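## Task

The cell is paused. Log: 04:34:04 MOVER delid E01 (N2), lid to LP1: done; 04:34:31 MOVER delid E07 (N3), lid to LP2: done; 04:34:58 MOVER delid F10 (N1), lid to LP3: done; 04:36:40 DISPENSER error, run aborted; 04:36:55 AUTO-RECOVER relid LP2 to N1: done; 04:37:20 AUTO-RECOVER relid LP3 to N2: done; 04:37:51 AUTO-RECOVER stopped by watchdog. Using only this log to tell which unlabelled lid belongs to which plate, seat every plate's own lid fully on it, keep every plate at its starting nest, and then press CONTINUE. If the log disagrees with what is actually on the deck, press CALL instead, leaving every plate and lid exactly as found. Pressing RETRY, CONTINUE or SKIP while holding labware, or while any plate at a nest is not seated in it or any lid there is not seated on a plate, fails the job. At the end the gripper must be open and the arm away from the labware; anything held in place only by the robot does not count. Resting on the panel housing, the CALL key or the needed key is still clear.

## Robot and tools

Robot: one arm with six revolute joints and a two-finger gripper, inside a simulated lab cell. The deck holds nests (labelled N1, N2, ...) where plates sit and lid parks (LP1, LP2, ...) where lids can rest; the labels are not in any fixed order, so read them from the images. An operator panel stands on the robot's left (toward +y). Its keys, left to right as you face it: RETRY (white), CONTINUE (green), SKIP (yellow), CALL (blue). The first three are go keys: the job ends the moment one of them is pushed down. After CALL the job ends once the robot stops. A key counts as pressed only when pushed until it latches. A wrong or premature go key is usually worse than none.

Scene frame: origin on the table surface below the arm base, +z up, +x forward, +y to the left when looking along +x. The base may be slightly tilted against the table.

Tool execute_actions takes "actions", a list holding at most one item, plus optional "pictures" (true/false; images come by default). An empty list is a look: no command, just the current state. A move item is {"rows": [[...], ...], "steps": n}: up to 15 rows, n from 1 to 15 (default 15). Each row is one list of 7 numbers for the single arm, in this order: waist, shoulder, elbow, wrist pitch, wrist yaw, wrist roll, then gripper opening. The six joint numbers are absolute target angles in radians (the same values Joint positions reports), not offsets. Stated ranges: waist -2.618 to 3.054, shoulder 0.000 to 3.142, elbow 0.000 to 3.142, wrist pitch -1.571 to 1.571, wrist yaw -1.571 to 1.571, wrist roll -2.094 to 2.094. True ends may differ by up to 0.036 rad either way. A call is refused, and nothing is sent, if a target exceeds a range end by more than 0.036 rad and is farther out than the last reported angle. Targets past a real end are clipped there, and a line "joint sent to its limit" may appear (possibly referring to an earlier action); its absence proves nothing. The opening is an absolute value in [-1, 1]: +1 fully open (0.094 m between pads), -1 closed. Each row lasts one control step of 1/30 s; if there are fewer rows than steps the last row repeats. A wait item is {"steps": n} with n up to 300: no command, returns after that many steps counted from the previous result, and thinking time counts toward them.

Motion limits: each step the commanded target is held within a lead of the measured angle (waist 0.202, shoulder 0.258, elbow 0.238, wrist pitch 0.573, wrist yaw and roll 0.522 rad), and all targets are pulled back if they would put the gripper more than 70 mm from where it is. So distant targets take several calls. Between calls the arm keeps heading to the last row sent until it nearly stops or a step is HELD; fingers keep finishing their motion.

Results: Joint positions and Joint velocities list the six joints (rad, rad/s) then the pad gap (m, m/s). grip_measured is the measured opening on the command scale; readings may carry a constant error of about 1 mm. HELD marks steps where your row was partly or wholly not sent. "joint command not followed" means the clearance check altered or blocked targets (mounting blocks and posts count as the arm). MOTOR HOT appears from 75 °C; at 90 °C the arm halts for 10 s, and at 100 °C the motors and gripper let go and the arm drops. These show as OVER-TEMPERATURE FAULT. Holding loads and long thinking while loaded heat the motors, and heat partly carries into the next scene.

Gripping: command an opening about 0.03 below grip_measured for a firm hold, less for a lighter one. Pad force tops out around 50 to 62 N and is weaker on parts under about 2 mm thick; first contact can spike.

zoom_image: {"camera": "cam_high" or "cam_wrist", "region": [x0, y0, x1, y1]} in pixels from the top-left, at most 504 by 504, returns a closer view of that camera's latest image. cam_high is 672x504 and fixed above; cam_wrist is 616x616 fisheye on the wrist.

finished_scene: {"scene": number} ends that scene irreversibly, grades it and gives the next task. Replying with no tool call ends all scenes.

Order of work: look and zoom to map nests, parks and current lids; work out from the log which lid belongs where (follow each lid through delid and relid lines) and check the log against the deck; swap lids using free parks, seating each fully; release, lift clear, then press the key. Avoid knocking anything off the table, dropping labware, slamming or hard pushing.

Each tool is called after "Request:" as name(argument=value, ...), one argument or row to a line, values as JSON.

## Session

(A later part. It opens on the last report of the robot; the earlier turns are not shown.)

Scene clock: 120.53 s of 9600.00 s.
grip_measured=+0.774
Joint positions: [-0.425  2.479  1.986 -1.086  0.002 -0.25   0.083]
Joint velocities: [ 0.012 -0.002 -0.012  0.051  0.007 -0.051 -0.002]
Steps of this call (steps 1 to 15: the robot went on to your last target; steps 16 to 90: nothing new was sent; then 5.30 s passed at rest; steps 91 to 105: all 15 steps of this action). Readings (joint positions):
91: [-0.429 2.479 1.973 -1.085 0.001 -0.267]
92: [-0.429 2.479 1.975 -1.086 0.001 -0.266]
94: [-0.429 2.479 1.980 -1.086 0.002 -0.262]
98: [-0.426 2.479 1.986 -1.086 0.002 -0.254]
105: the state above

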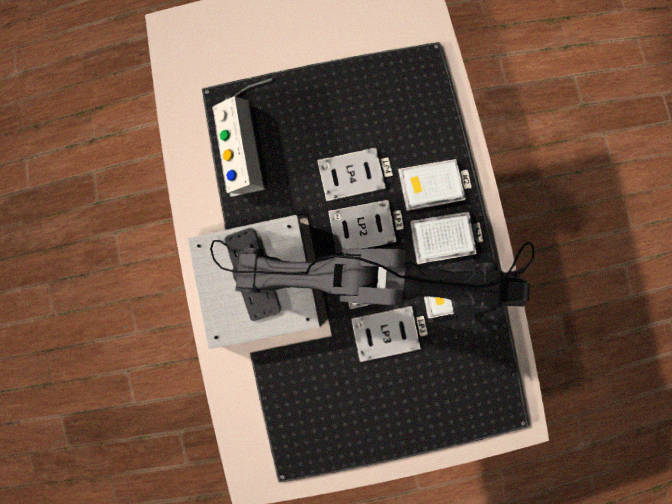

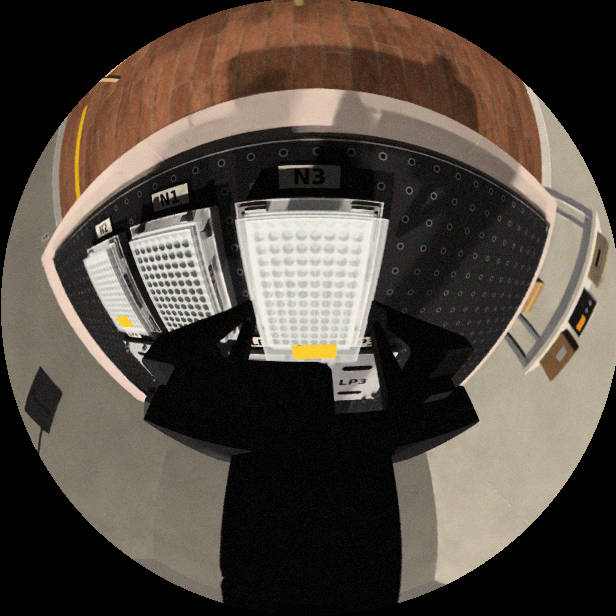

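Request:
execute_actions(
  actions=[
    {"rows": [[-0.409,2.48,1.97,-1.06,0.006,-0.24,0.744],[-0.409,2.48,1.965,-1.055,0.006,-0.2395,0.744],[-0.4149,2.48,1.962,-1.05,0.006,-0.2395,0.744],[-0.4149,2.48,1.96,-1.045,0.006,-0.2395,0.744]], "steps": 15},
  ],
)

Request:
zoom_image(
  camera="cam_wrist",
  region=[200, 170, 430, 370],
)

Scene clock: 126.97 s of 9600.00 s.
grip_measured=+0.774
Joint positions: [-0.421  2.479  1.966 -1.064  0.002 -0.246  0.083]
Joint velocities: [-0.002  0.007  0.012  0.022 -0.007 -0.051 -0.001]
Steps of this call (steps 1 to 15: the robot went on to your last target; steps 16 to 90: nothing new was sent; then 2.93 s passed at rest; steps 91 to 105: all 15 steps of this action). Readings (joint positions):
91: [-0.424 2.479 1.986 -1.085 0.002 -0.249]
92: [-0.424 2.479 1.983 -1.082 0.002 -0.248]
94: [-0.422 2.479 1.976 -1.075 0.002 -0.247]
98: [-0.421 2.479 1.967 -1.070 0.002 -0.246]
105: the state above

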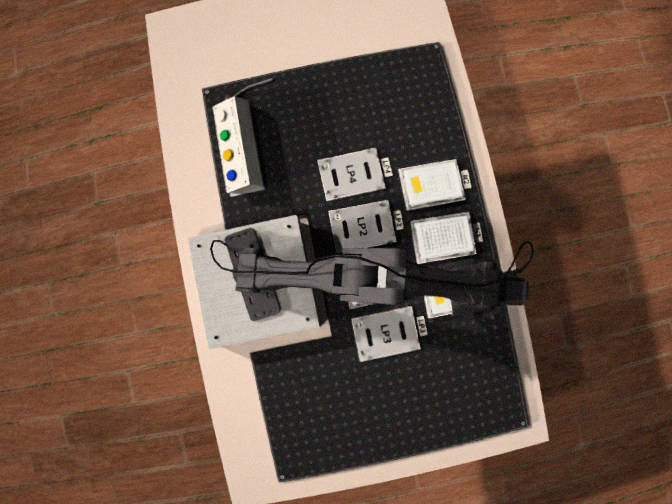

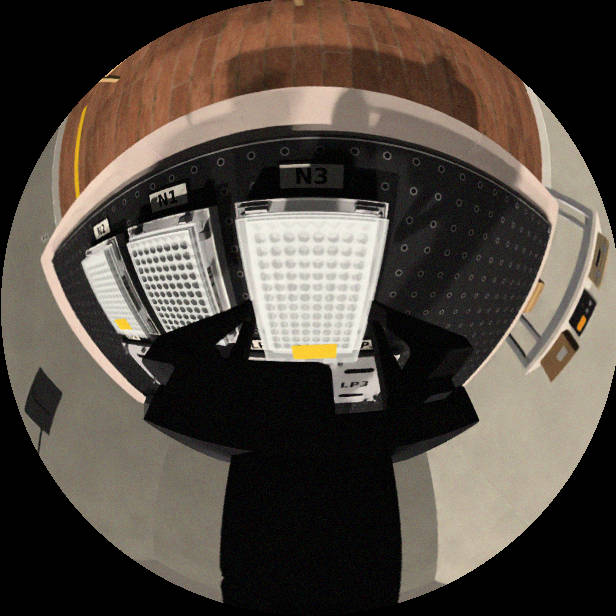

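Region (200, 170, 430, 370) of cam_wrist's 616x616 image, scaled by 2.191, with more detail than that image has; it fills the top 438 rows of this view, and the rest is white.

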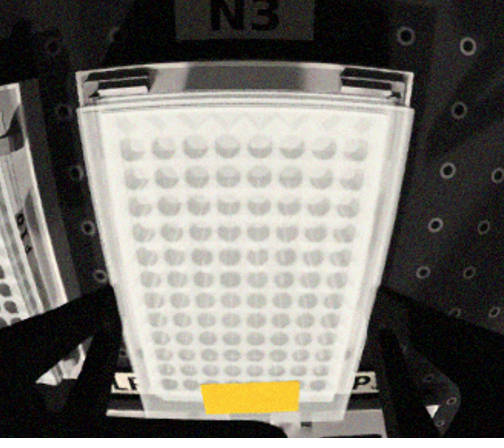

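Request:
execute_actions(
  actions=[
    {"rows": [[-0.4149,2.48,1.946,-1.045,0.006,-0.2395,0.744],[-0.4149,2.48,1.946,-1.04,0.006,-0.2395,0.744],[-0.4149,2.48,1.947,-1.036,0.006,-0.2395,0.744],[-0.4149,2.48,1.947,-1.034,0.006,-0.2395,0.744]], "steps": 15},
  ],
)

Request:
zoom_image(
  camera="cam_wrist",
  region=[200, 170, 430, 370],
)

Scene clock: 132.00 s of 9600.00 s.
grip_measured=+0.774
Joint positions: [-0.421  2.479  1.954 -1.052  0.002 -0.245  0.083]
Joint velocities: [ 0.007 -0.012 -0.007 -0.051 -0.007  0.022  0.001]
Steps of this call (steps 1 to 15: the robot went on to your last target; steps 16 to 90: nothing new was sent; then 1.53 s passed at rest; steps 91 to 105: all 15 steps of this action). Readings (joint positions):
91: [-0.421 2.479 1.965 -1.062 0.002 -0.246]
92: [-0.421 2.479 1.963 -1.060 0.002 -0.246]
94: [-0.421 2.479 1.957 -1.058 0.002 -0.246]
98: [-0.421 2.479 1.954 -1.055 0.002 -0.246]
105: the state above

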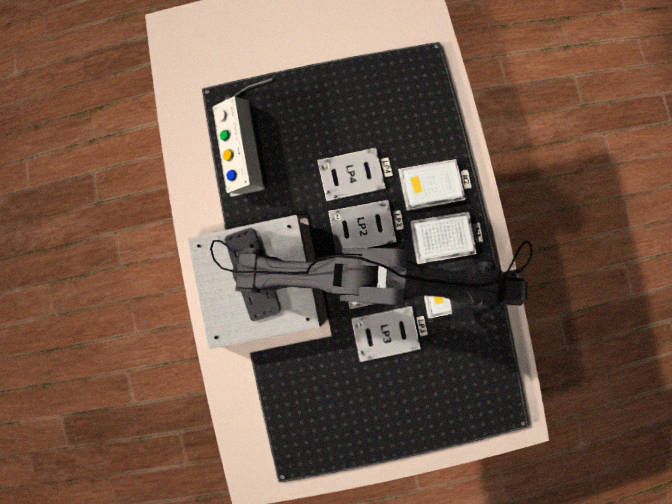

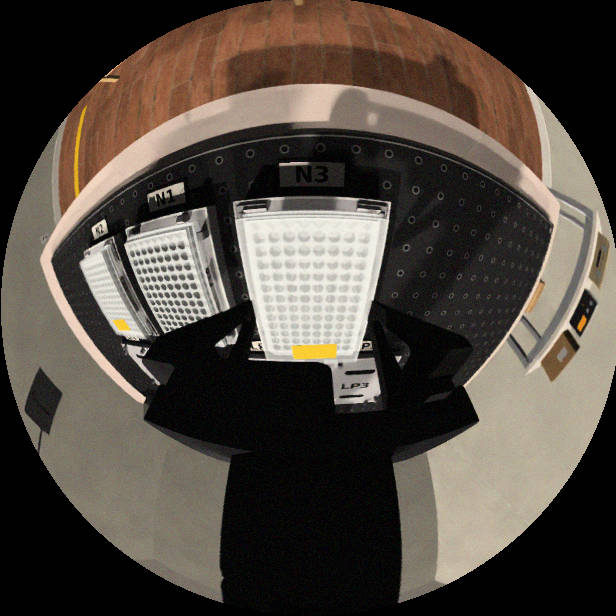

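Region (200, 170, 430, 370) of cam_wrist's 616x616 image, scaled by 2.191, with more detail than that image has; it fills the top 438 rows of this view, and the rest is white.

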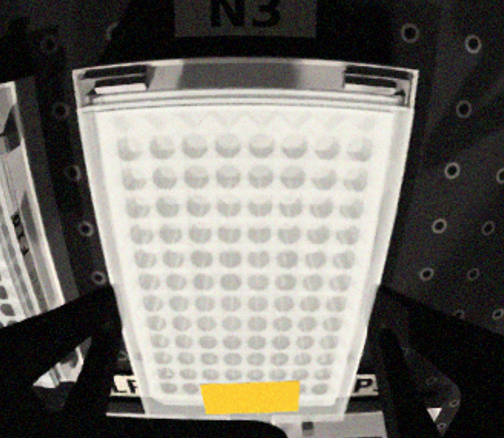

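Request:
execute_actions(
  actions=[
    {"rows": [[-0.4149,2.499,1.935,-1.03,0.006,-0.2395,0.744],[-0.4149,2.499,1.936,-1.025,0.006,-0.2395,0.744],[-0.4149,2.499,1.939,-1.02,0.006,-0.2395,0.744],[-0.4149,2.487,1.939,-1.02,0.006,-0.2395,0.744]], "steps": 15},
  ],
)

Request:
zoom_image(
  camera="cam_wrist",
  region=[200, 170, 430, 370],
)

Scene clock: 135.70 s of 9600.00 s.
grip_measured=+0.774
Joint positions: [-0.421  2.485  1.948 -1.038  0.003 -0.245  0.083]
Joint velocities: [-0.017  0.002 -0.012 -0.007  0.051 -0.066 -0.   ]
Steps of this call (steps 1 to 15: the robot went on to your last target; steps 16 to 90: nothing new was sent; then 0.20 s passed at rest; steps 91 to 105: all 15 steps of this action). Readings (joint positions):
91: [-0.421 2.479 1.953 -1.051 0.002 -0.245]
92: [-0.421 2.480 1.952 -1.049 0.002 -0.245]
94: [-0.421 2.484 1.949 -1.044 0.002 -0.245]
98: [-0.421 2.485 1.948 -1.040 0.003 -0.245]
105: the state above

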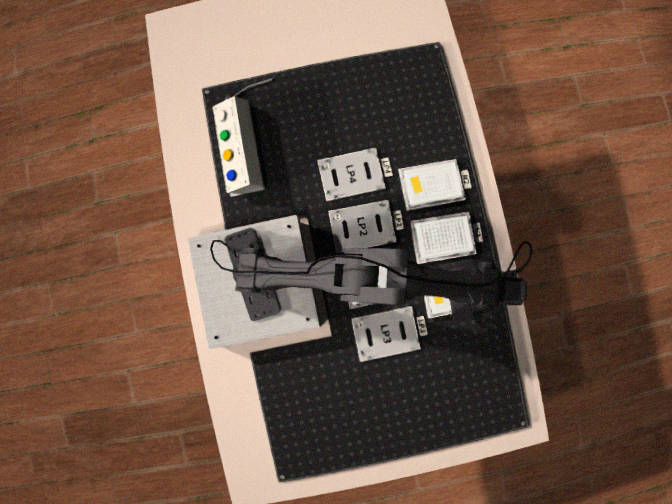

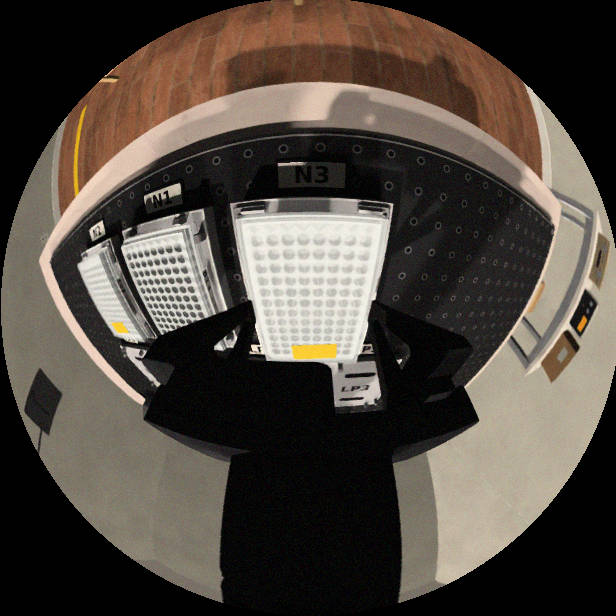

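Region (200, 170, 430, 370) of cam_wrist's 616x616 image, scaled by 2.191, with more detail than that image has; it fills the top 438 rows of this view, and the rest is white.

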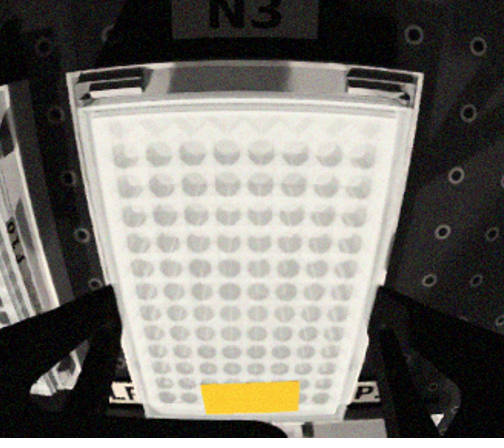

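Request:
execute_actions(
  actions=[
    {"rows": [[-0.4149,2.487,1.939,-1.02,0.006,-0.2395,0.762],[-0.4149,2.487,1.939,-1.02,0.006,-0.2395,0.772],[-0.4149,2.487,1.939,-1.02,0.006,-0.2395,0.78],[-0.4149,2.487,1.939,-1.02,0.006,-0.2395,0.79],[-0.4149,2.487,1.939,-1.02,0.006,-0.2395,0.80],[-0.4149,2.487,1.939,-1.02,0.006,-0.2395,0.82],[-0.4149,2.487,1.939,-1.02,0.006,-0.2395,0.85],[-0.4149,2.487,1.939,-1.02,0.006,-0.2395,0.88],[-0.4149,2.487,1.939,-1.02,0.006,-0.2395,0.92],[-0.4149,2.487,1.939,-1.02,0.006,-0.2395,0.96],[-0.4149,2.487,1.939,-1.02,0.006,-0.2395,1.0]], "steps": 15},
  ],
)

Request:
zoom_image(
  camera="cam_wrist",
  region=[200, 170, 430, 370],
)

Scene clock: 140.47 s of 9600.00 s.
grip_measured=+1.000
Joint positions: [-0.421  2.485  1.948 -1.037  0.003 -0.244  0.094]
Joint velocities: [ 0.002 -0.002  0.012 -0.037 -0.051 -0.051  0.   ]
Steps of this call (steps 1 to 15: the robot went on to your last target; steps 16 to 90: nothing new was sent; then 1.27 s passed at rest; steps 91 to 105: all 15 steps of this action). Readings (joint positions):
91: [-0.421 2.485 1.948 -1.038 0.003 -0.245]
92: [-0.421 2.485 1.948 -1.038 0.003 -0.245]
94: [-0.421 2.485 1.948 -1.038 0.003 -0.245]
98: [-0.421 2.485 1.948 -1.037 0.003 -0.244]
105: the state above

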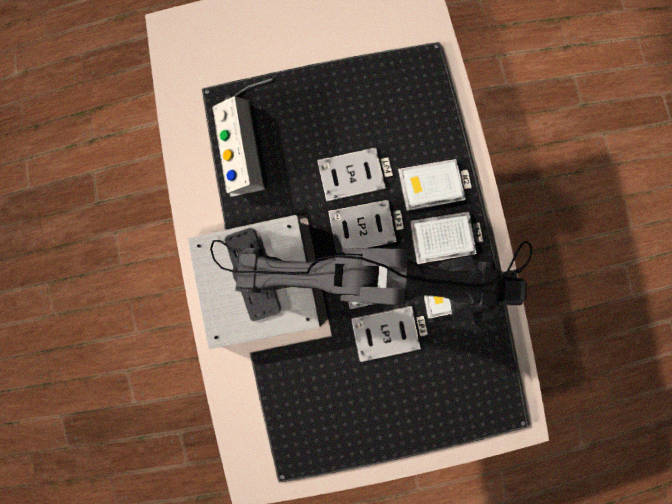

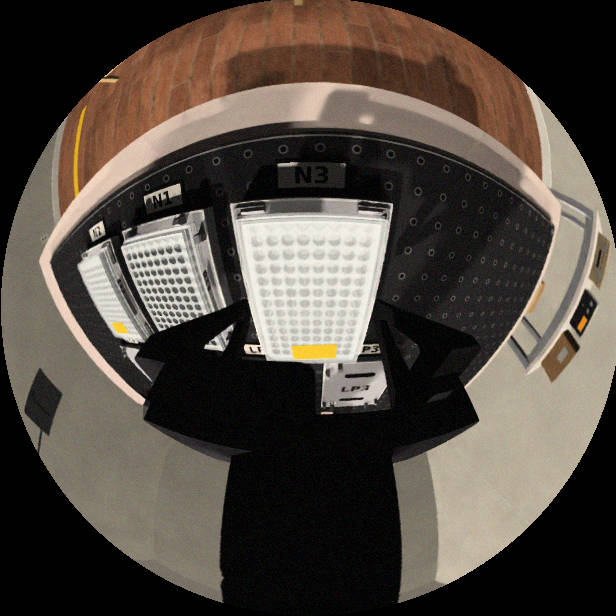

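Region (200, 170, 430, 370) of cam_wrist's 616x616 image, scaled by 2.191, with more detail than that image has; it fills the top 438 rows of this view, and the rest is white.

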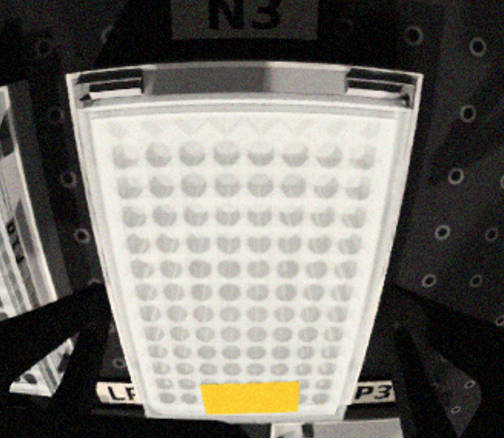

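Request:
execute_actions(
  actions=[
    {"rows": [[-0.4149,2.487,1.975,-1.05,0.0,-0.2395,1],[-0.4149,2.487,1.983,-1.058,0.0,-0.2395,1],[-0.4149,2.487,1.99,-1.066,0.0,-0.2395,1],[-0.4149,2.487,1.997,-1.074,0.0,-0.2395,1],[-0.4149,2.487,2.004,-1.082,0.0,-0.2395,1],[-0.4149,2.487,2.011,-1.09,0.0,-0.2395,1],[-0.4149,2.487,2.018,-1.098,0.0,-0.2395,1],[-0.4149,2.487,2.025,-1.106,0.0,-0.2395,1],[-0.4149,2.487,2.032,-1.114,0.0,-0.2395,1],[-0.4149,2.487,2.039,-1.122,0.0,-0.2395,1],[-0.4149,2.487,2.046,-1.13,0.0,-0.2395,1],[-0.4149,2.487,2.053,-1.138,0.0,-0.2395,1],[-0.4149,2.487,2.06,-1.145,0.0,-0.2395,1],[-0.4149,2.487,2.066,-1.15,0.0,-0.2395,1],[-0.4149,2.487,2.07,-1.153,0.0,-0.2395,1]], "steps": 15},
  ],
  pictures=false,
)

Request:
execute_actions(
  actions=[
    {"rows": [[-0.4141,2.487,2.07,-1.153,0,-0.2367,1],[-0.4117,2.487,2.07,-1.153,0,-0.2343,1],[-0.4078,2.487,2.07,-1.153,0,-0.2303,1],[-0.4025,2.487,2.07,-1.153,0,-0.2249,1],[-0.3959,2.487,2.07,-1.153,0,-0.2181,1],[-0.3880,2.487,2.07,-1.153,0,-0.2101,1],[-0.3789,2.487,2.07,-1.153,0,-0.2008,1],[-0.3686,2.487,2.07,-1.153,0,-0.1903,1],[-0.3573,2.487,2.07,-1.153,0,-0.1788,1],[-0.3450,2.487,2.07,-1.153,0,-0.1663,1],[-0.3318,2.487,2.07,-1.153,0,-0.1528,1],[-0.3177,2.487,2.07,-1.153,0,-0.1385,1],[-0.3029,2.487,2.07,-1.153,0,-0.1234,1],[-0.2874,2.487,2.07,-1.153,0,-0.1076,1],[-0.2713,2.487,2.07,-1.153,0,-0.0911,1]], "steps": 15},
  ],
  pictures=false,
)

Request:
execute_actions(
  actions=[
    {"rows": [[-0.2546,2.487,2.07,-1.153,0,-0.0742,1],[-0.2375,2.487,2.07,-1.153,0,-0.0567,1],[-0.2199,2.487,2.07,-1.153,0,-0.0388,1],[-0.2021,2.487,2.07,-1.153,0,-0.0206,1],[-0.1839,2.487,2.07,-1.153,0,-0.0021,1],[-0.1656,2.487,2.07,-1.153,0,0.0166,1],[-0.1472,2.487,2.07,-1.153,0,0.0353,1],[-0.1287,2.487,2.07,-1.153,0,0.0542,1],[-0.1103,2.487,2.07,-1.153,0,0.0729,1],[-0.0920,2.487,2.07,-1.153,0,0.0916,1],[-0.0738,2.487,2.07,-1.153,0,0.1101,1],[-0.0560,2.487,2.07,-1.153,0,0.1283,1],[-0.0384,2.487,2.07,-1.153,0,0.1462,1],[-0.0213,2.487,2.07,-1.153,0,0.1637,1],[-0.0046,2.487,2.07,-1.153,0,0.1806,1]], "steps": 15},
  ],
  pictures=false,
)

Request:
execute_actions(
  actions=[
    {"rows": [[0.0115,2.487,2.07,-1.153,0,0.1971,1],[0.0270,2.487,2.07,-1.153,0,0.2129,1],[0.0418,2.487,2.07,-1.153,0,0.2280,1],[0.0559,2.487,2.07,-1.153,0,0.2423,1],[0.0691,2.487,2.07,-1.153,0,0.2558,1],[0.0814,2.487,2.07,-1.153,0,0.2683,1],[0.0927,2.487,2.07,-1.153,0,0.2798,1],[0.1030,2.487,2.07,-1.153,0,0.2903,1],[0.1121,2.487,2.07,-1.153,0,0.2996,1],[0.1200,2.487,2.07,-1.153,0,0.3076,1],[0.1266,2.487,2.07,-1.153,0,0.3144,1],[0.1319,2.487,2.07,-1.153,0,0.3198,1],[0.1358,2.487,2.07,-1.153,0,0.3238,1],[0.1382,2.487,2.07,-1.153,0,0.3262,1],[0.139,2.487,2.07,-1.153,0,0.327,1]], "steps": 15},
  ],
  pictures=false,
)

Request:
execute_actions(
  actions=[
    {"steps": 12},
  ],
)

Request:
zoom_image(
  camera="cam_wrist",
  region=[200, 170, 430, 370],
)

Scene clock: 160.43 s of 9600.00 s.
grip_measured=+1.000
Joint positions: [-0.421  2.485  2.034 -1.114  0.003 -0.244  0.094]
Joint velocities: [-0.027 -0.007  0.173 -0.11  -0.037  0.037  0.   ]
Steps of this call (steps 1 to 15: the robot went on to your last target; steps 16 to 90: nothing new was sent; then 16.47 s passed at rest; steps 91 to 105: all 15 steps of this action). Readings (joint positions):
91: [-0.421 2.485 1.948 -1.037 0.003 -0.244]
92: [-0.421 2.485 1.948 -1.038 0.003 -0.244]
94: [-0.421 2.485 1.954 -1.046 0.003 -0.244]
98: [-0.421 2.485 1.985 -1.068 0.003 -0.244]
105: the state above

Scene clock: 160.93 s of 9600.00 s.
grip_measured=+1.000
Joint positions: [-0.312  2.485  2.045 -1.138  0.003 -0.152  0.094]
Joint velocities: [ 0.486 -0.002  0.007 -0.022  0.022  0.33   0.   ]
Steps of this call (steps 1 to 15: all 15 steps of this action). Readings (joint positions):
1: [-0.421 2.485 2.039 -1.119 0.003 -0.244]
2: [-0.421 2.485 2.042 -1.122 0.003 -0.244]
4: [-0.420 2.485 2.045 -1.127 0.003 -0.240]
8: [-0.404 2.485 2.045 -1.135 0.003 -0.222]
15: the state above

Scene clock: 161.43 s of 9600.00 s.
grip_measured=+1.000
Joint positions: [-0.039  2.485  2.045 -1.138  0.003  0.1    0.094]
Joint velocities: [ 0.491  0.007  0.007 -0.022 -0.022  0.52   0.   ]
Steps of this call (steps 1 to 15: all 15 steps of this action). Readings (joint positions):
1: [-0.295 2.485 2.045 -1.138 0.003 -0.138]
2: [-0.277 2.485 2.045 -1.138 0.003 -0.124]
4: [-0.241 2.485 2.045 -1.138 0.003 -0.093]
8: [-0.167 2.485 2.045 -1.138 0.003 -0.026]
15: the state above

Scene clock: 161.93 s of 9600.00 s.
grip_measured=+1.000
Joint positions: [ 0.137  2.485  2.045 -1.139  0.001  0.295  0.094]
Joint velocities: [ 0.085  0.012 -0.007 -0.066 -0.007  0.168  0.   ]
Steps of this call (steps 1 to 15: all 15 steps of this action). Readings (joint positions):
1: [-0.021 2.485 2.045 -1.138 0.003 0.118]
2: [-0.004 2.485 2.045 -1.138 0.003 0.135]
4: [0.028 2.485 2.045 -1.138 0.003 0.168]
8: [0.083 2.485 2.045 -1.138 0.002 0.227]
15: the state above

Scene clock: 162.33 s of 9600.00 s.
grip_measured=+1.000
Joint positions: [ 0.14   2.485  2.045 -1.14   0.001  0.319  0.094]
Joint velocities: [-0.002 -0.007  0.002 -0.066 -0.007  0.007  0.   ]
Steps of this call (steps 1 to 12: the robot went on to your last target). Readings (joint positions):
1: [0.139 2.485 2.045 -1.139 0.001 0.300]
2: [0.140 2.485 2.045 -1.139 0.001 0.304]
4: [0.140 2.485 2.045 -1.139 0.001 0.310]
8: [0.140 2.485 2.045 -1.140 0.001 0.317]
12: the state above

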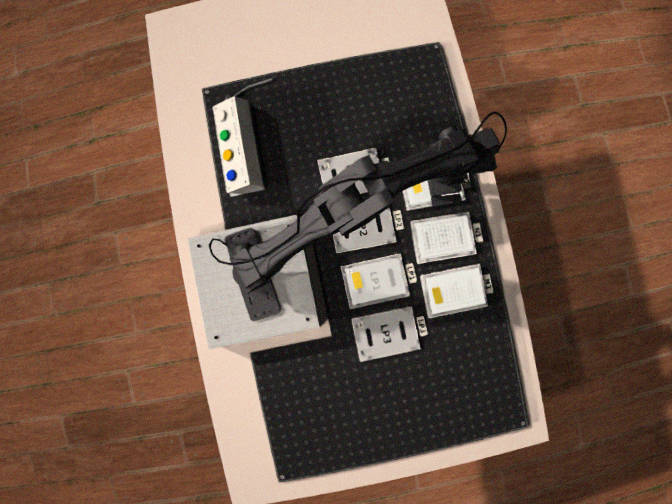

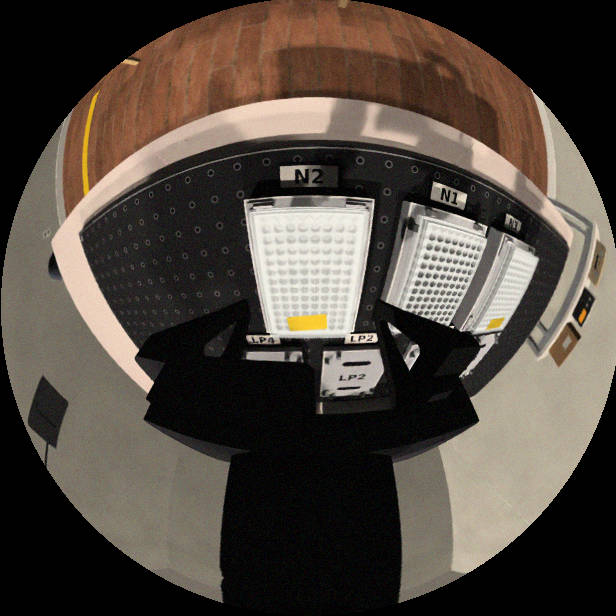

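Region (200, 170, 430, 370) of cam_wrist's 616x616 image, scaled by 2.191, with more detail than that image has; it fills the top 438 rows of this view, and the rest is white.

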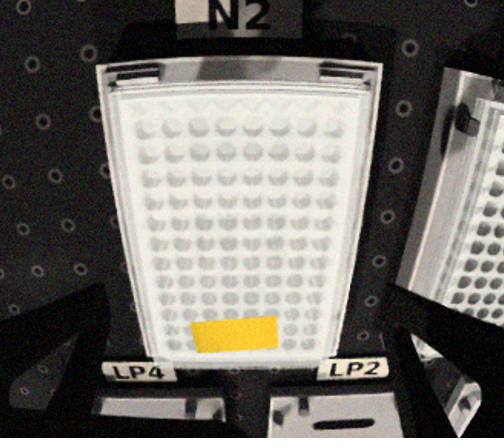

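Request:
execute_actions(
  actions=[
    {"rows": [[0.156,2.495,2.03,-1.12,0,0.322,1],[0.156,2.5,2.025,-1.11,0,0.322,1],[0.1507,2.503,2.02,-1.1,0,0.322,1],[0.1507,2.506,2.016,-1.09,0,0.322,1],[0.1507,2.509,2.012,-1.08,0,0.322,1],[0.1507,2.512,2.008,-1.07,0,0.322,1],[0.1507,2.514,2.005,-1.06,0,0.322,1],[0.1507,2.515,2.002,-1.054,0,0.322,1]], "steps": 15},
  ],
  pictures=false,
)

Request:
execute_actions(
  actions=[
    {"steps": 8},
  ],
)

Request:
zoom_image(
  camera="cam_wrist",
  region=[200, 170, 430, 370],
)

Scene clock: 169.50 s of 9600.00 s.
grip_measured=+1.000
Joint positions: [ 0.144  2.518  2.007 -1.08   0.001  0.321  0.094]
Joint velocities: [ 0.002  0.002 -0.022  0.037 -0.066 -0.081  0.   ]
Steps of this call (steps 1 to 30: the robot went on to your last target; steps 31 to 90: nothing new was sent; then 3.67 s passed at rest; steps 91 to 105: all 15 steps of this action). Readings (joint positions):
91: [0.140 2.485 2.045 -1.139 0.001 0.321]
92: [0.141 2.485 2.043 -1.137 0.001 0.321]
94: [0.143 2.485 2.035 -1.128 0.001 0.321]
98: [0.144 2.498 2.019 -1.101 0.001 0.321]
105: the state above

Scene clock: 169.77 s of 9600.00 s.
grip_measured=+1.000
Joint positions: [ 0.144  2.518  2.007 -1.072  0.001  0.321  0.094]
Joint velocities: [ 0.007  0.002 -0.007  0.051  0.007  0.007  0.   ]
Steps of this call (steps 1 to 8: the robot went on to your last target). Readings (joint positions):
1: [0.144 2.518 2.007 -1.078 0.001 0.321]
2: [0.144 2.518 2.007 -1.076 0.001 0.321]
4: [0.144 2.518 2.007 -1.074 0.001 0.321]
8: the state above

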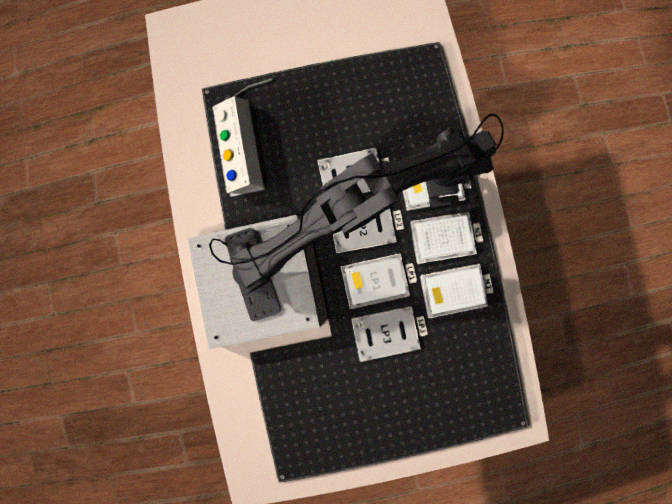

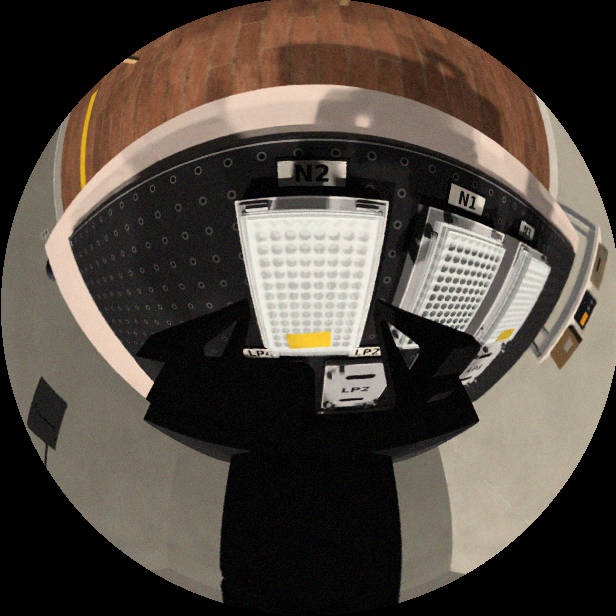

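Region (200, 170, 430, 370) of cam_wrist's 616x616 image, scaled by 2.191, with more detail than that image has; it fills the top 438 rows of this view, and the rest is white.

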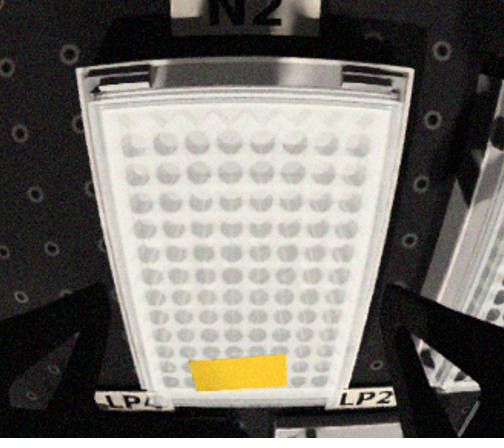

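Request:
execute_actions(
  actions=[
    {"rows": [[0.1507,2.538,1.99,-1.045,0,0.322,1],[0.1507,2.538,1.987,-1.04,0,0.322,1],[0.1507,2.538,1.984,-1.035,0,0.322,1],[0.1507,2.525,1.981,-1.03,0,0.322,1],[0.1507,2.525,1.978,-1.025,0,0.322,1],[0.1507,2.525,1.977,-1.02,0,0.322,1]], "steps": 15},
  ],
  pictures=false,
)

Request:
execute_actions(
  actions=[
    {"steps": 6},
  ],
)

Request:
zoom_image(
  camera="cam_wrist",
  region=[200, 170, 430, 370],
)

Scene clock: 174.73 s of 9600.00 s.
grip_measured=+1.000
Joint positions: [ 0.144  2.522  1.984 -1.04   0.001  0.321  0.094]
Joint velocities: [-0.002  0.002  0.007  0.022 -0.11  -0.007  0.   ]
Steps of this call (steps 1 to 15: the robot went on to your last target; steps 16 to 90: nothing new was sent; then 1.47 s passed at rest; steps 91 to 105: all 15 steps of this action). Readings (joint positions):
91: [0.144 2.518 2.007 -1.071 0.001 0.321]
92: [0.144 2.520 2.007 -1.068 0.001 0.321]
94: [0.144 2.522 2.000 -1.059 0.001 0.321]
98: [0.144 2.522 1.984 -1.049 0.001 0.321]
105: the state above

Scene clock: 174.93 s of 9600.00 s.
grip_measured=+1.000
Joint positions: [ 0.144  2.522  1.984 -1.038  0.001  0.321  0.094]
Joint velocities: [-0.007  0.012  0.002  0.066 -0.022  0.007  0.   ]
Steps of this call (steps 1 to 6: the robot went on to your last target). Readings (joint positions):
1: [0.144 2.522 1.984 -1.039 0.001 0.321]
2: [0.144 2.522 1.984 -1.039 0.001 0.321]
4: [0.144 2.522 1.984 -1.038 0.001 0.321]
6: the state above

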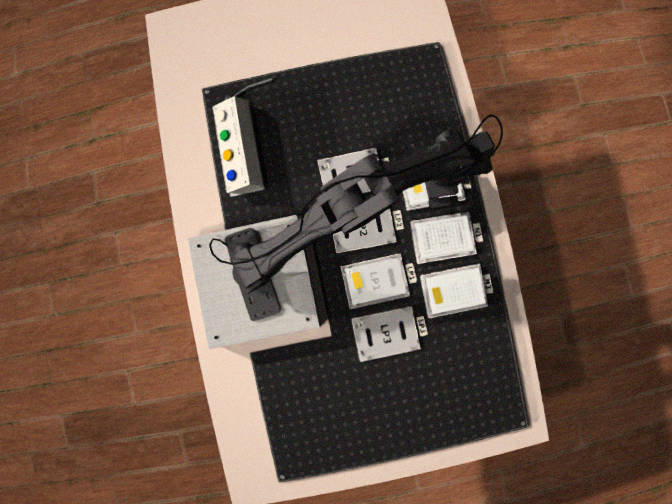

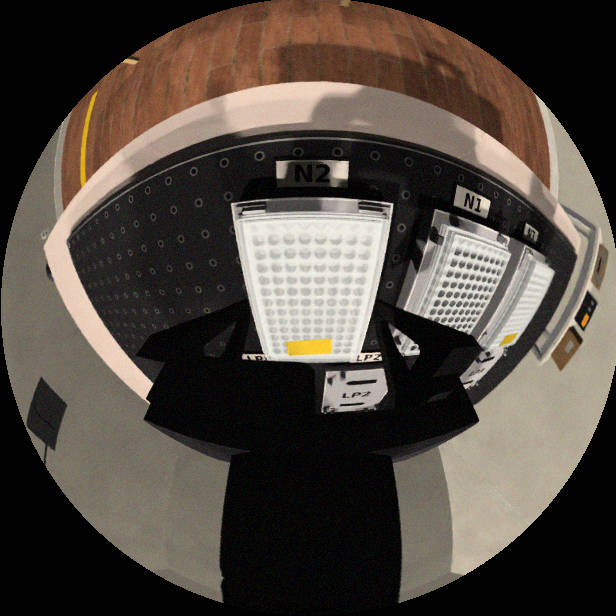

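Region (200, 170, 430, 370) of cam_wrist's 616x616 image, scaled by 2.191, with more detail than that image has; it fills the top 438 rows of this view, and the rest is white.

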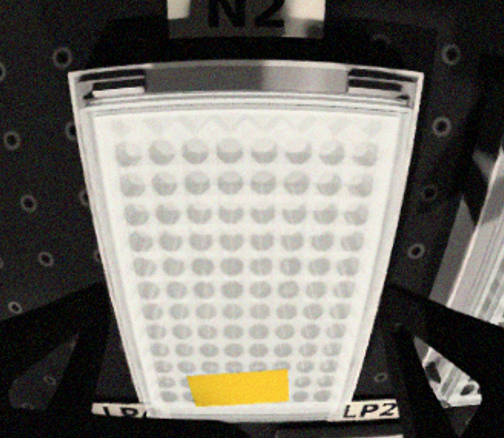

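Request:
execute_actions(
  actions=[
    {"rows": [[0.1507,2.525,1.963,-1.016,0,0.322,1],[0.1507,2.525,1.963,-1.016,0,0.322,1],[0.1507,2.525,1.971,-1.016,0,0.322,1]], "steps": 12},
  ],
  pictures=false,
)

Request:
execute_actions(
  actions=[
    {"rows": [[0.1507,2.525,1.971,-1.016,0,0.322,0.96],[0.1507,2.525,1.971,-1.016,0,0.322,0.92],[0.1507,2.525,1.971,-1.016,0,0.322,0.88],[0.1507,2.525,1.971,-1.016,0,0.322,0.85],[0.1507,2.525,1.971,-1.016,0,0.322,0.83],[0.1507,2.525,1.971,-1.016,0,0.322,0.81],[0.1507,2.525,1.971,-1.016,0,0.322,0.80],[0.1507,2.525,1.971,-1.016,0,0.322,0.79],[0.1507,2.525,1.971,-1.016,0,0.322,0.78],[0.1507,2.525,1.971,-1.016,0,0.322,0.77],[0.1507,2.525,1.971,-1.016,0,0.322,0.76],[0.1507,2.525,1.971,-1.016,0,0.322,0.75],[0.1507,2.525,1.971,-1.016,0,0.322,0.744]], "steps": 15},
  ],
)

Request:
zoom_image(
  camera="cam_wrist",
  region=[200, 170, 430, 370],
)

Scene clock: 179.43 s of 9600.00 s.
grip_measured=+1.000
Joint positions: [ 0.144  2.522  1.977 -1.033  0.001  0.321  0.094]
Joint velocities: [ 0.007 -0.012  0.002 -0.081  0.022 -0.037  0.   ]
Steps of this call (steps 1 to 15: the robot went on to your last target; steps 16 to 90: nothing new was sent; then 1.10 s passed at rest; steps 91 to 102: all 12 steps of this action). Readings (joint positions):
91: [0.144 2.522 1.982 -1.036 0.001 0.321]
92: [0.144 2.522 1.980 -1.035 0.001 0.321]
94: [0.144 2.522 1.977 -1.034 0.001 0.321]
98: [0.144 2.522 1.977 -1.033 0.001 0.321]
102: the state above

Scene clock: 179.93 s of 9600.00 s.
grip_measured=+0.779
Joint positions: [ 0.144  2.522  1.977 -1.033  0.001  0.321  0.084]
Joint velocities: [ 0.002  0.007 -0.007 -0.037  0.022 -0.022 -0.001]
Steps of this call (steps 1 to 15: all 15 steps of this action). Readings (joint positions):
1: [0.144 2.522 1.977 -1.033 0.001 0.321]
2: [0.144 2.522 1.977 -1.033 0.001 0.321]
4: [0.144 2.522 1.977 -1.033 0.001 0.321]
8: [0.144 2.522 1.977 -1.033 0.001 0.321]
15: the state above

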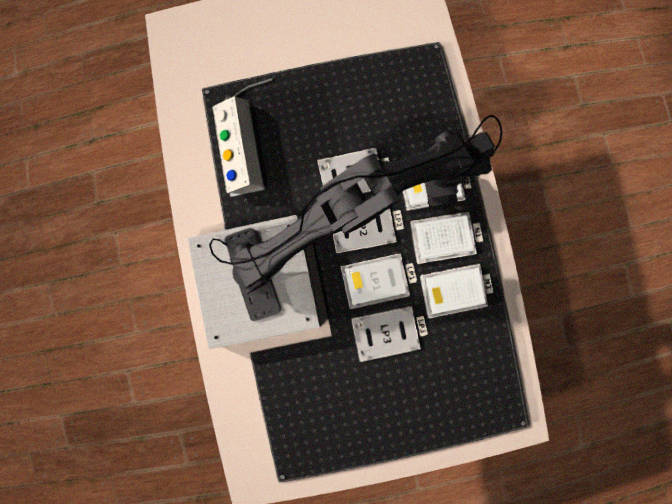

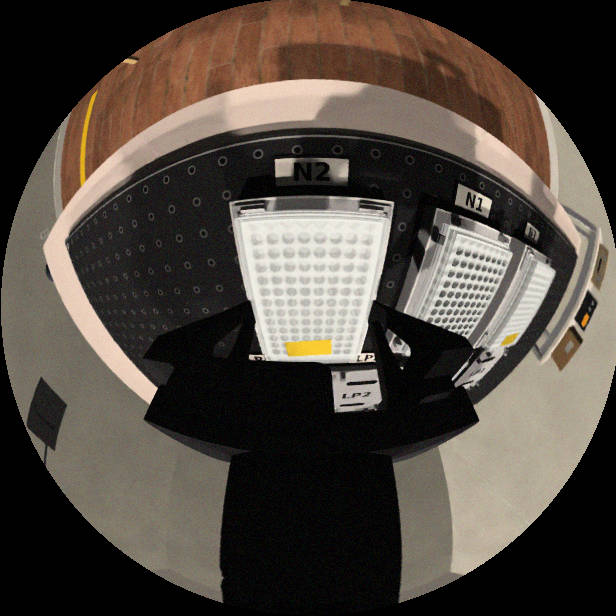

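Region (200, 170, 430, 370) of cam_wrist's 616x616 image, scaled by 2.191, with more detail than that image has; it fills the top 438 rows of this view, and the rest is white.

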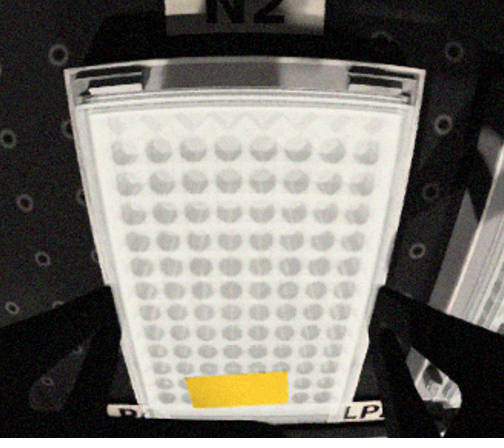

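Request:
execute_actions(
  actions=[],
  pictures=false,
)

Scene clock: 182.33 s of 9600.00 s.
grip_measured=+0.779
Joint positions: [ 0.144  2.522  1.977 -1.033  0.001  0.321  0.084]
Joint velocities: [ 0.012 -0.012 -0.012 -0.051 -0.037  0.081 -0.   ]
Steps of this call (steps 1 to 15: the robot went on to your last target; steps 16 to 72: nothing new was sent). Readings (joint positions):
1: [0.144 2.522 1.977 -1.033 0.001 0.321]
2: [0.144 2.522 1.977 -1.033 0.001 0.321]
4: [0.144 2.522 1.977 -1.033 0.001 0.321]
8: [0.144 2.522 1.977 -1.033 0.001 0.321]
72: the state above
The arm was judged still, so your last target was given up. Only a new action makes it travel on or press farther. Fingers that are still opening or closing keep moving.

Request:
execute_actions(
  actions=[
    {"rows": [[0.1507,2.525,1.971,-1.016,0,0.322,0.77],[0.1507,2.525,1.971,-1.016,0,0.322,0.785],[0.1507,2.525,1.971,-1.016,0,0.322,0.80],[0.1507,2.525,1.971,-1.016,0,0.322,0.82],[0.1507,2.525,1.971,-1.016,0,0.322,0.85],[0.1507,2.525,1.971,-1.016,0,0.322,0.85],[0.1507,2.525,2.012,-1.05,0,0.322,0.85],[0.1507,2.525,2.014,-1.054,0,0.322,0.85],[0.1507,2.525,2.012,-1.054,0,0.322,0.85],[0.1507,2.525,2.011,-1.054,0,0.322,0.85]], "steps": 15},
  ],
  pictures=false,
)

Request:
execute_actions(
  actions=[
    {"steps": 8},
  ],
  pictures=false,
)

Scene clock: 185.57 s of 9600.00 s.
grip_measured=+0.849
Joint positions: [ 0.144  2.522  1.984 -1.039  0.001  0.321  0.087]
Joint velocities: [-0.007 -0.007 -0.007 -0.022  0.081 -0.022 -0.   ]
Steps of this call (steps 1 to 82: nothing new was sent; steps 83 to 97: all 15 steps of this action). Readings (joint positions):
83: [0.144 2.522 1.977 -1.033 0.001 0.321]
84: [0.144 2.522 1.977 -1.033 0.001 0.321]
86: [0.144 2.522 1.977 -1.033 0.001 0.321]
90: [0.144 2.522 1.978 -1.035 0.001 0.321]
97: the state above

Scene clock: 185.83 s of 9600.00 s.
grip_measured=+0.849
Joint positions: [ 0.144  2.522  1.984 -1.041  0.001  0.321  0.087]
Joint velocities: [ 0.007  0.007 -0.007 -0.037  0.007 -0.007 -0.   ]
Steps of this call (steps 1 to 8: the robot went on to your last target). Readings (joint positions):
1: [0.144 2.522 1.984 -1.039 0.001 0.321]
2: [0.144 2.522 1.984 -1.040 0.001 0.321]
4: [0.144 2.522 1.984 -1.040 0.001 0.321]
8: the state above

Request:
execute_actions(
  actions=[
    {"rows": [[0.1507,2.525,2.011,-1.054,0,0.322,0.83],[0.1507,2.525,2.011,-1.054,0,0.322,0.815],[0.1507,2.525,2.011,-1.054,0,0.322,0.80],[0.1507,2.525,2.011,-1.054,0,0.322,0.79],[0.1507,2.525,2.011,-1.054,0,0.322,0.78],[0.1507,2.525,2.011,-1.054,0,0.322,0.77],[0.1507,2.525,2.011,-1.054,0,0.322,0.76],[0.1507,2.525,2.011,-1.054,0,0.322,0.75],[0.1507,2.525,2.011,-1.054,0,0.322,0.744]], "steps": 14},
  ],
)

Request:
zoom_image(
  camera="cam_wrist",
  region=[200, 170, 430, 370],
)

Scene clock: 188.87 s of 9600.00 s.
grip_measured=+0.772
Joint positions: [ 0.144  2.522  1.984 -1.041  0.001  0.321  0.083]
Joint velocities: [ 0.007 -0.002  0.002  0.081 -0.051  0.037 -0.001]
Steps of this call (steps 1 to 15: the robot went on to your last target; steps 16 to 77: nothing new was sent; steps 78 to 91: all 14 steps of this action). Readings (joint positions):
78: [0.144 2.522 1.984 -1.041 0.001 0.321]
79: [0.144 2.522 1.984 -1.041 0.001 0.321]
81: [0.144 2.522 1.984 -1.041 0.001 0.321]
85: [0.144 2.522 1.984 -1.041 0.001 0.321]
91: the state above

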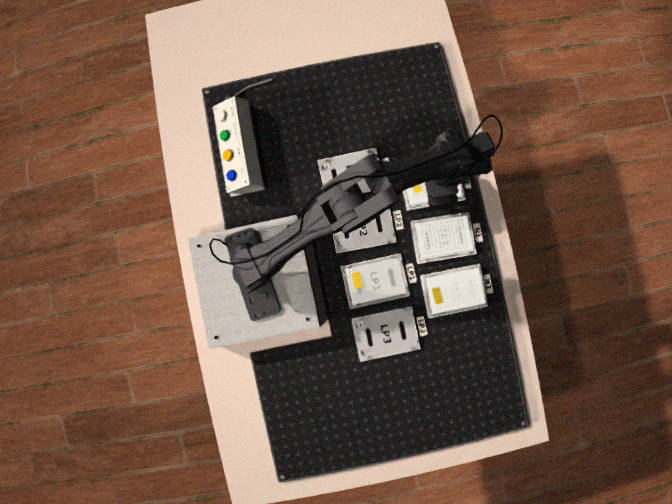

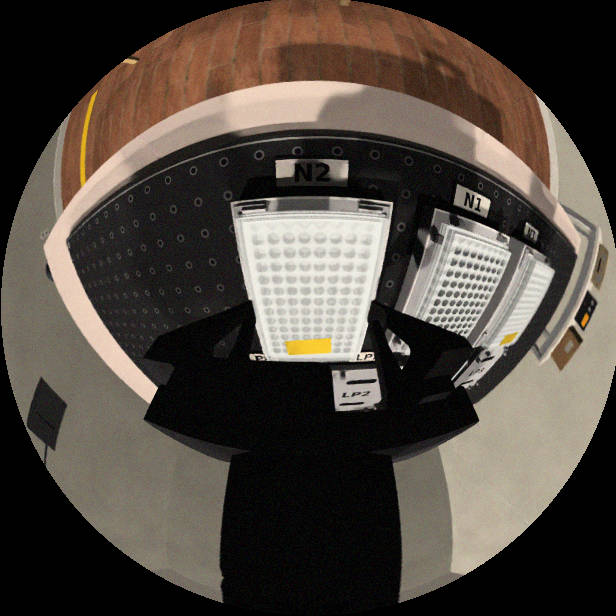

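Region (200, 170, 430, 370) of cam_wrist's 616x616 image, scaled by 2.191, with more detail than that image has; it fills the top 438 rows of this view, and the rest is white.

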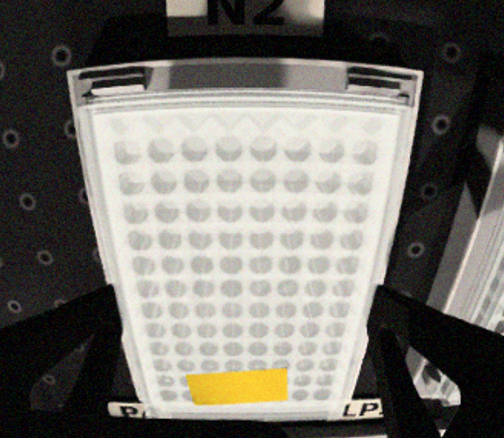

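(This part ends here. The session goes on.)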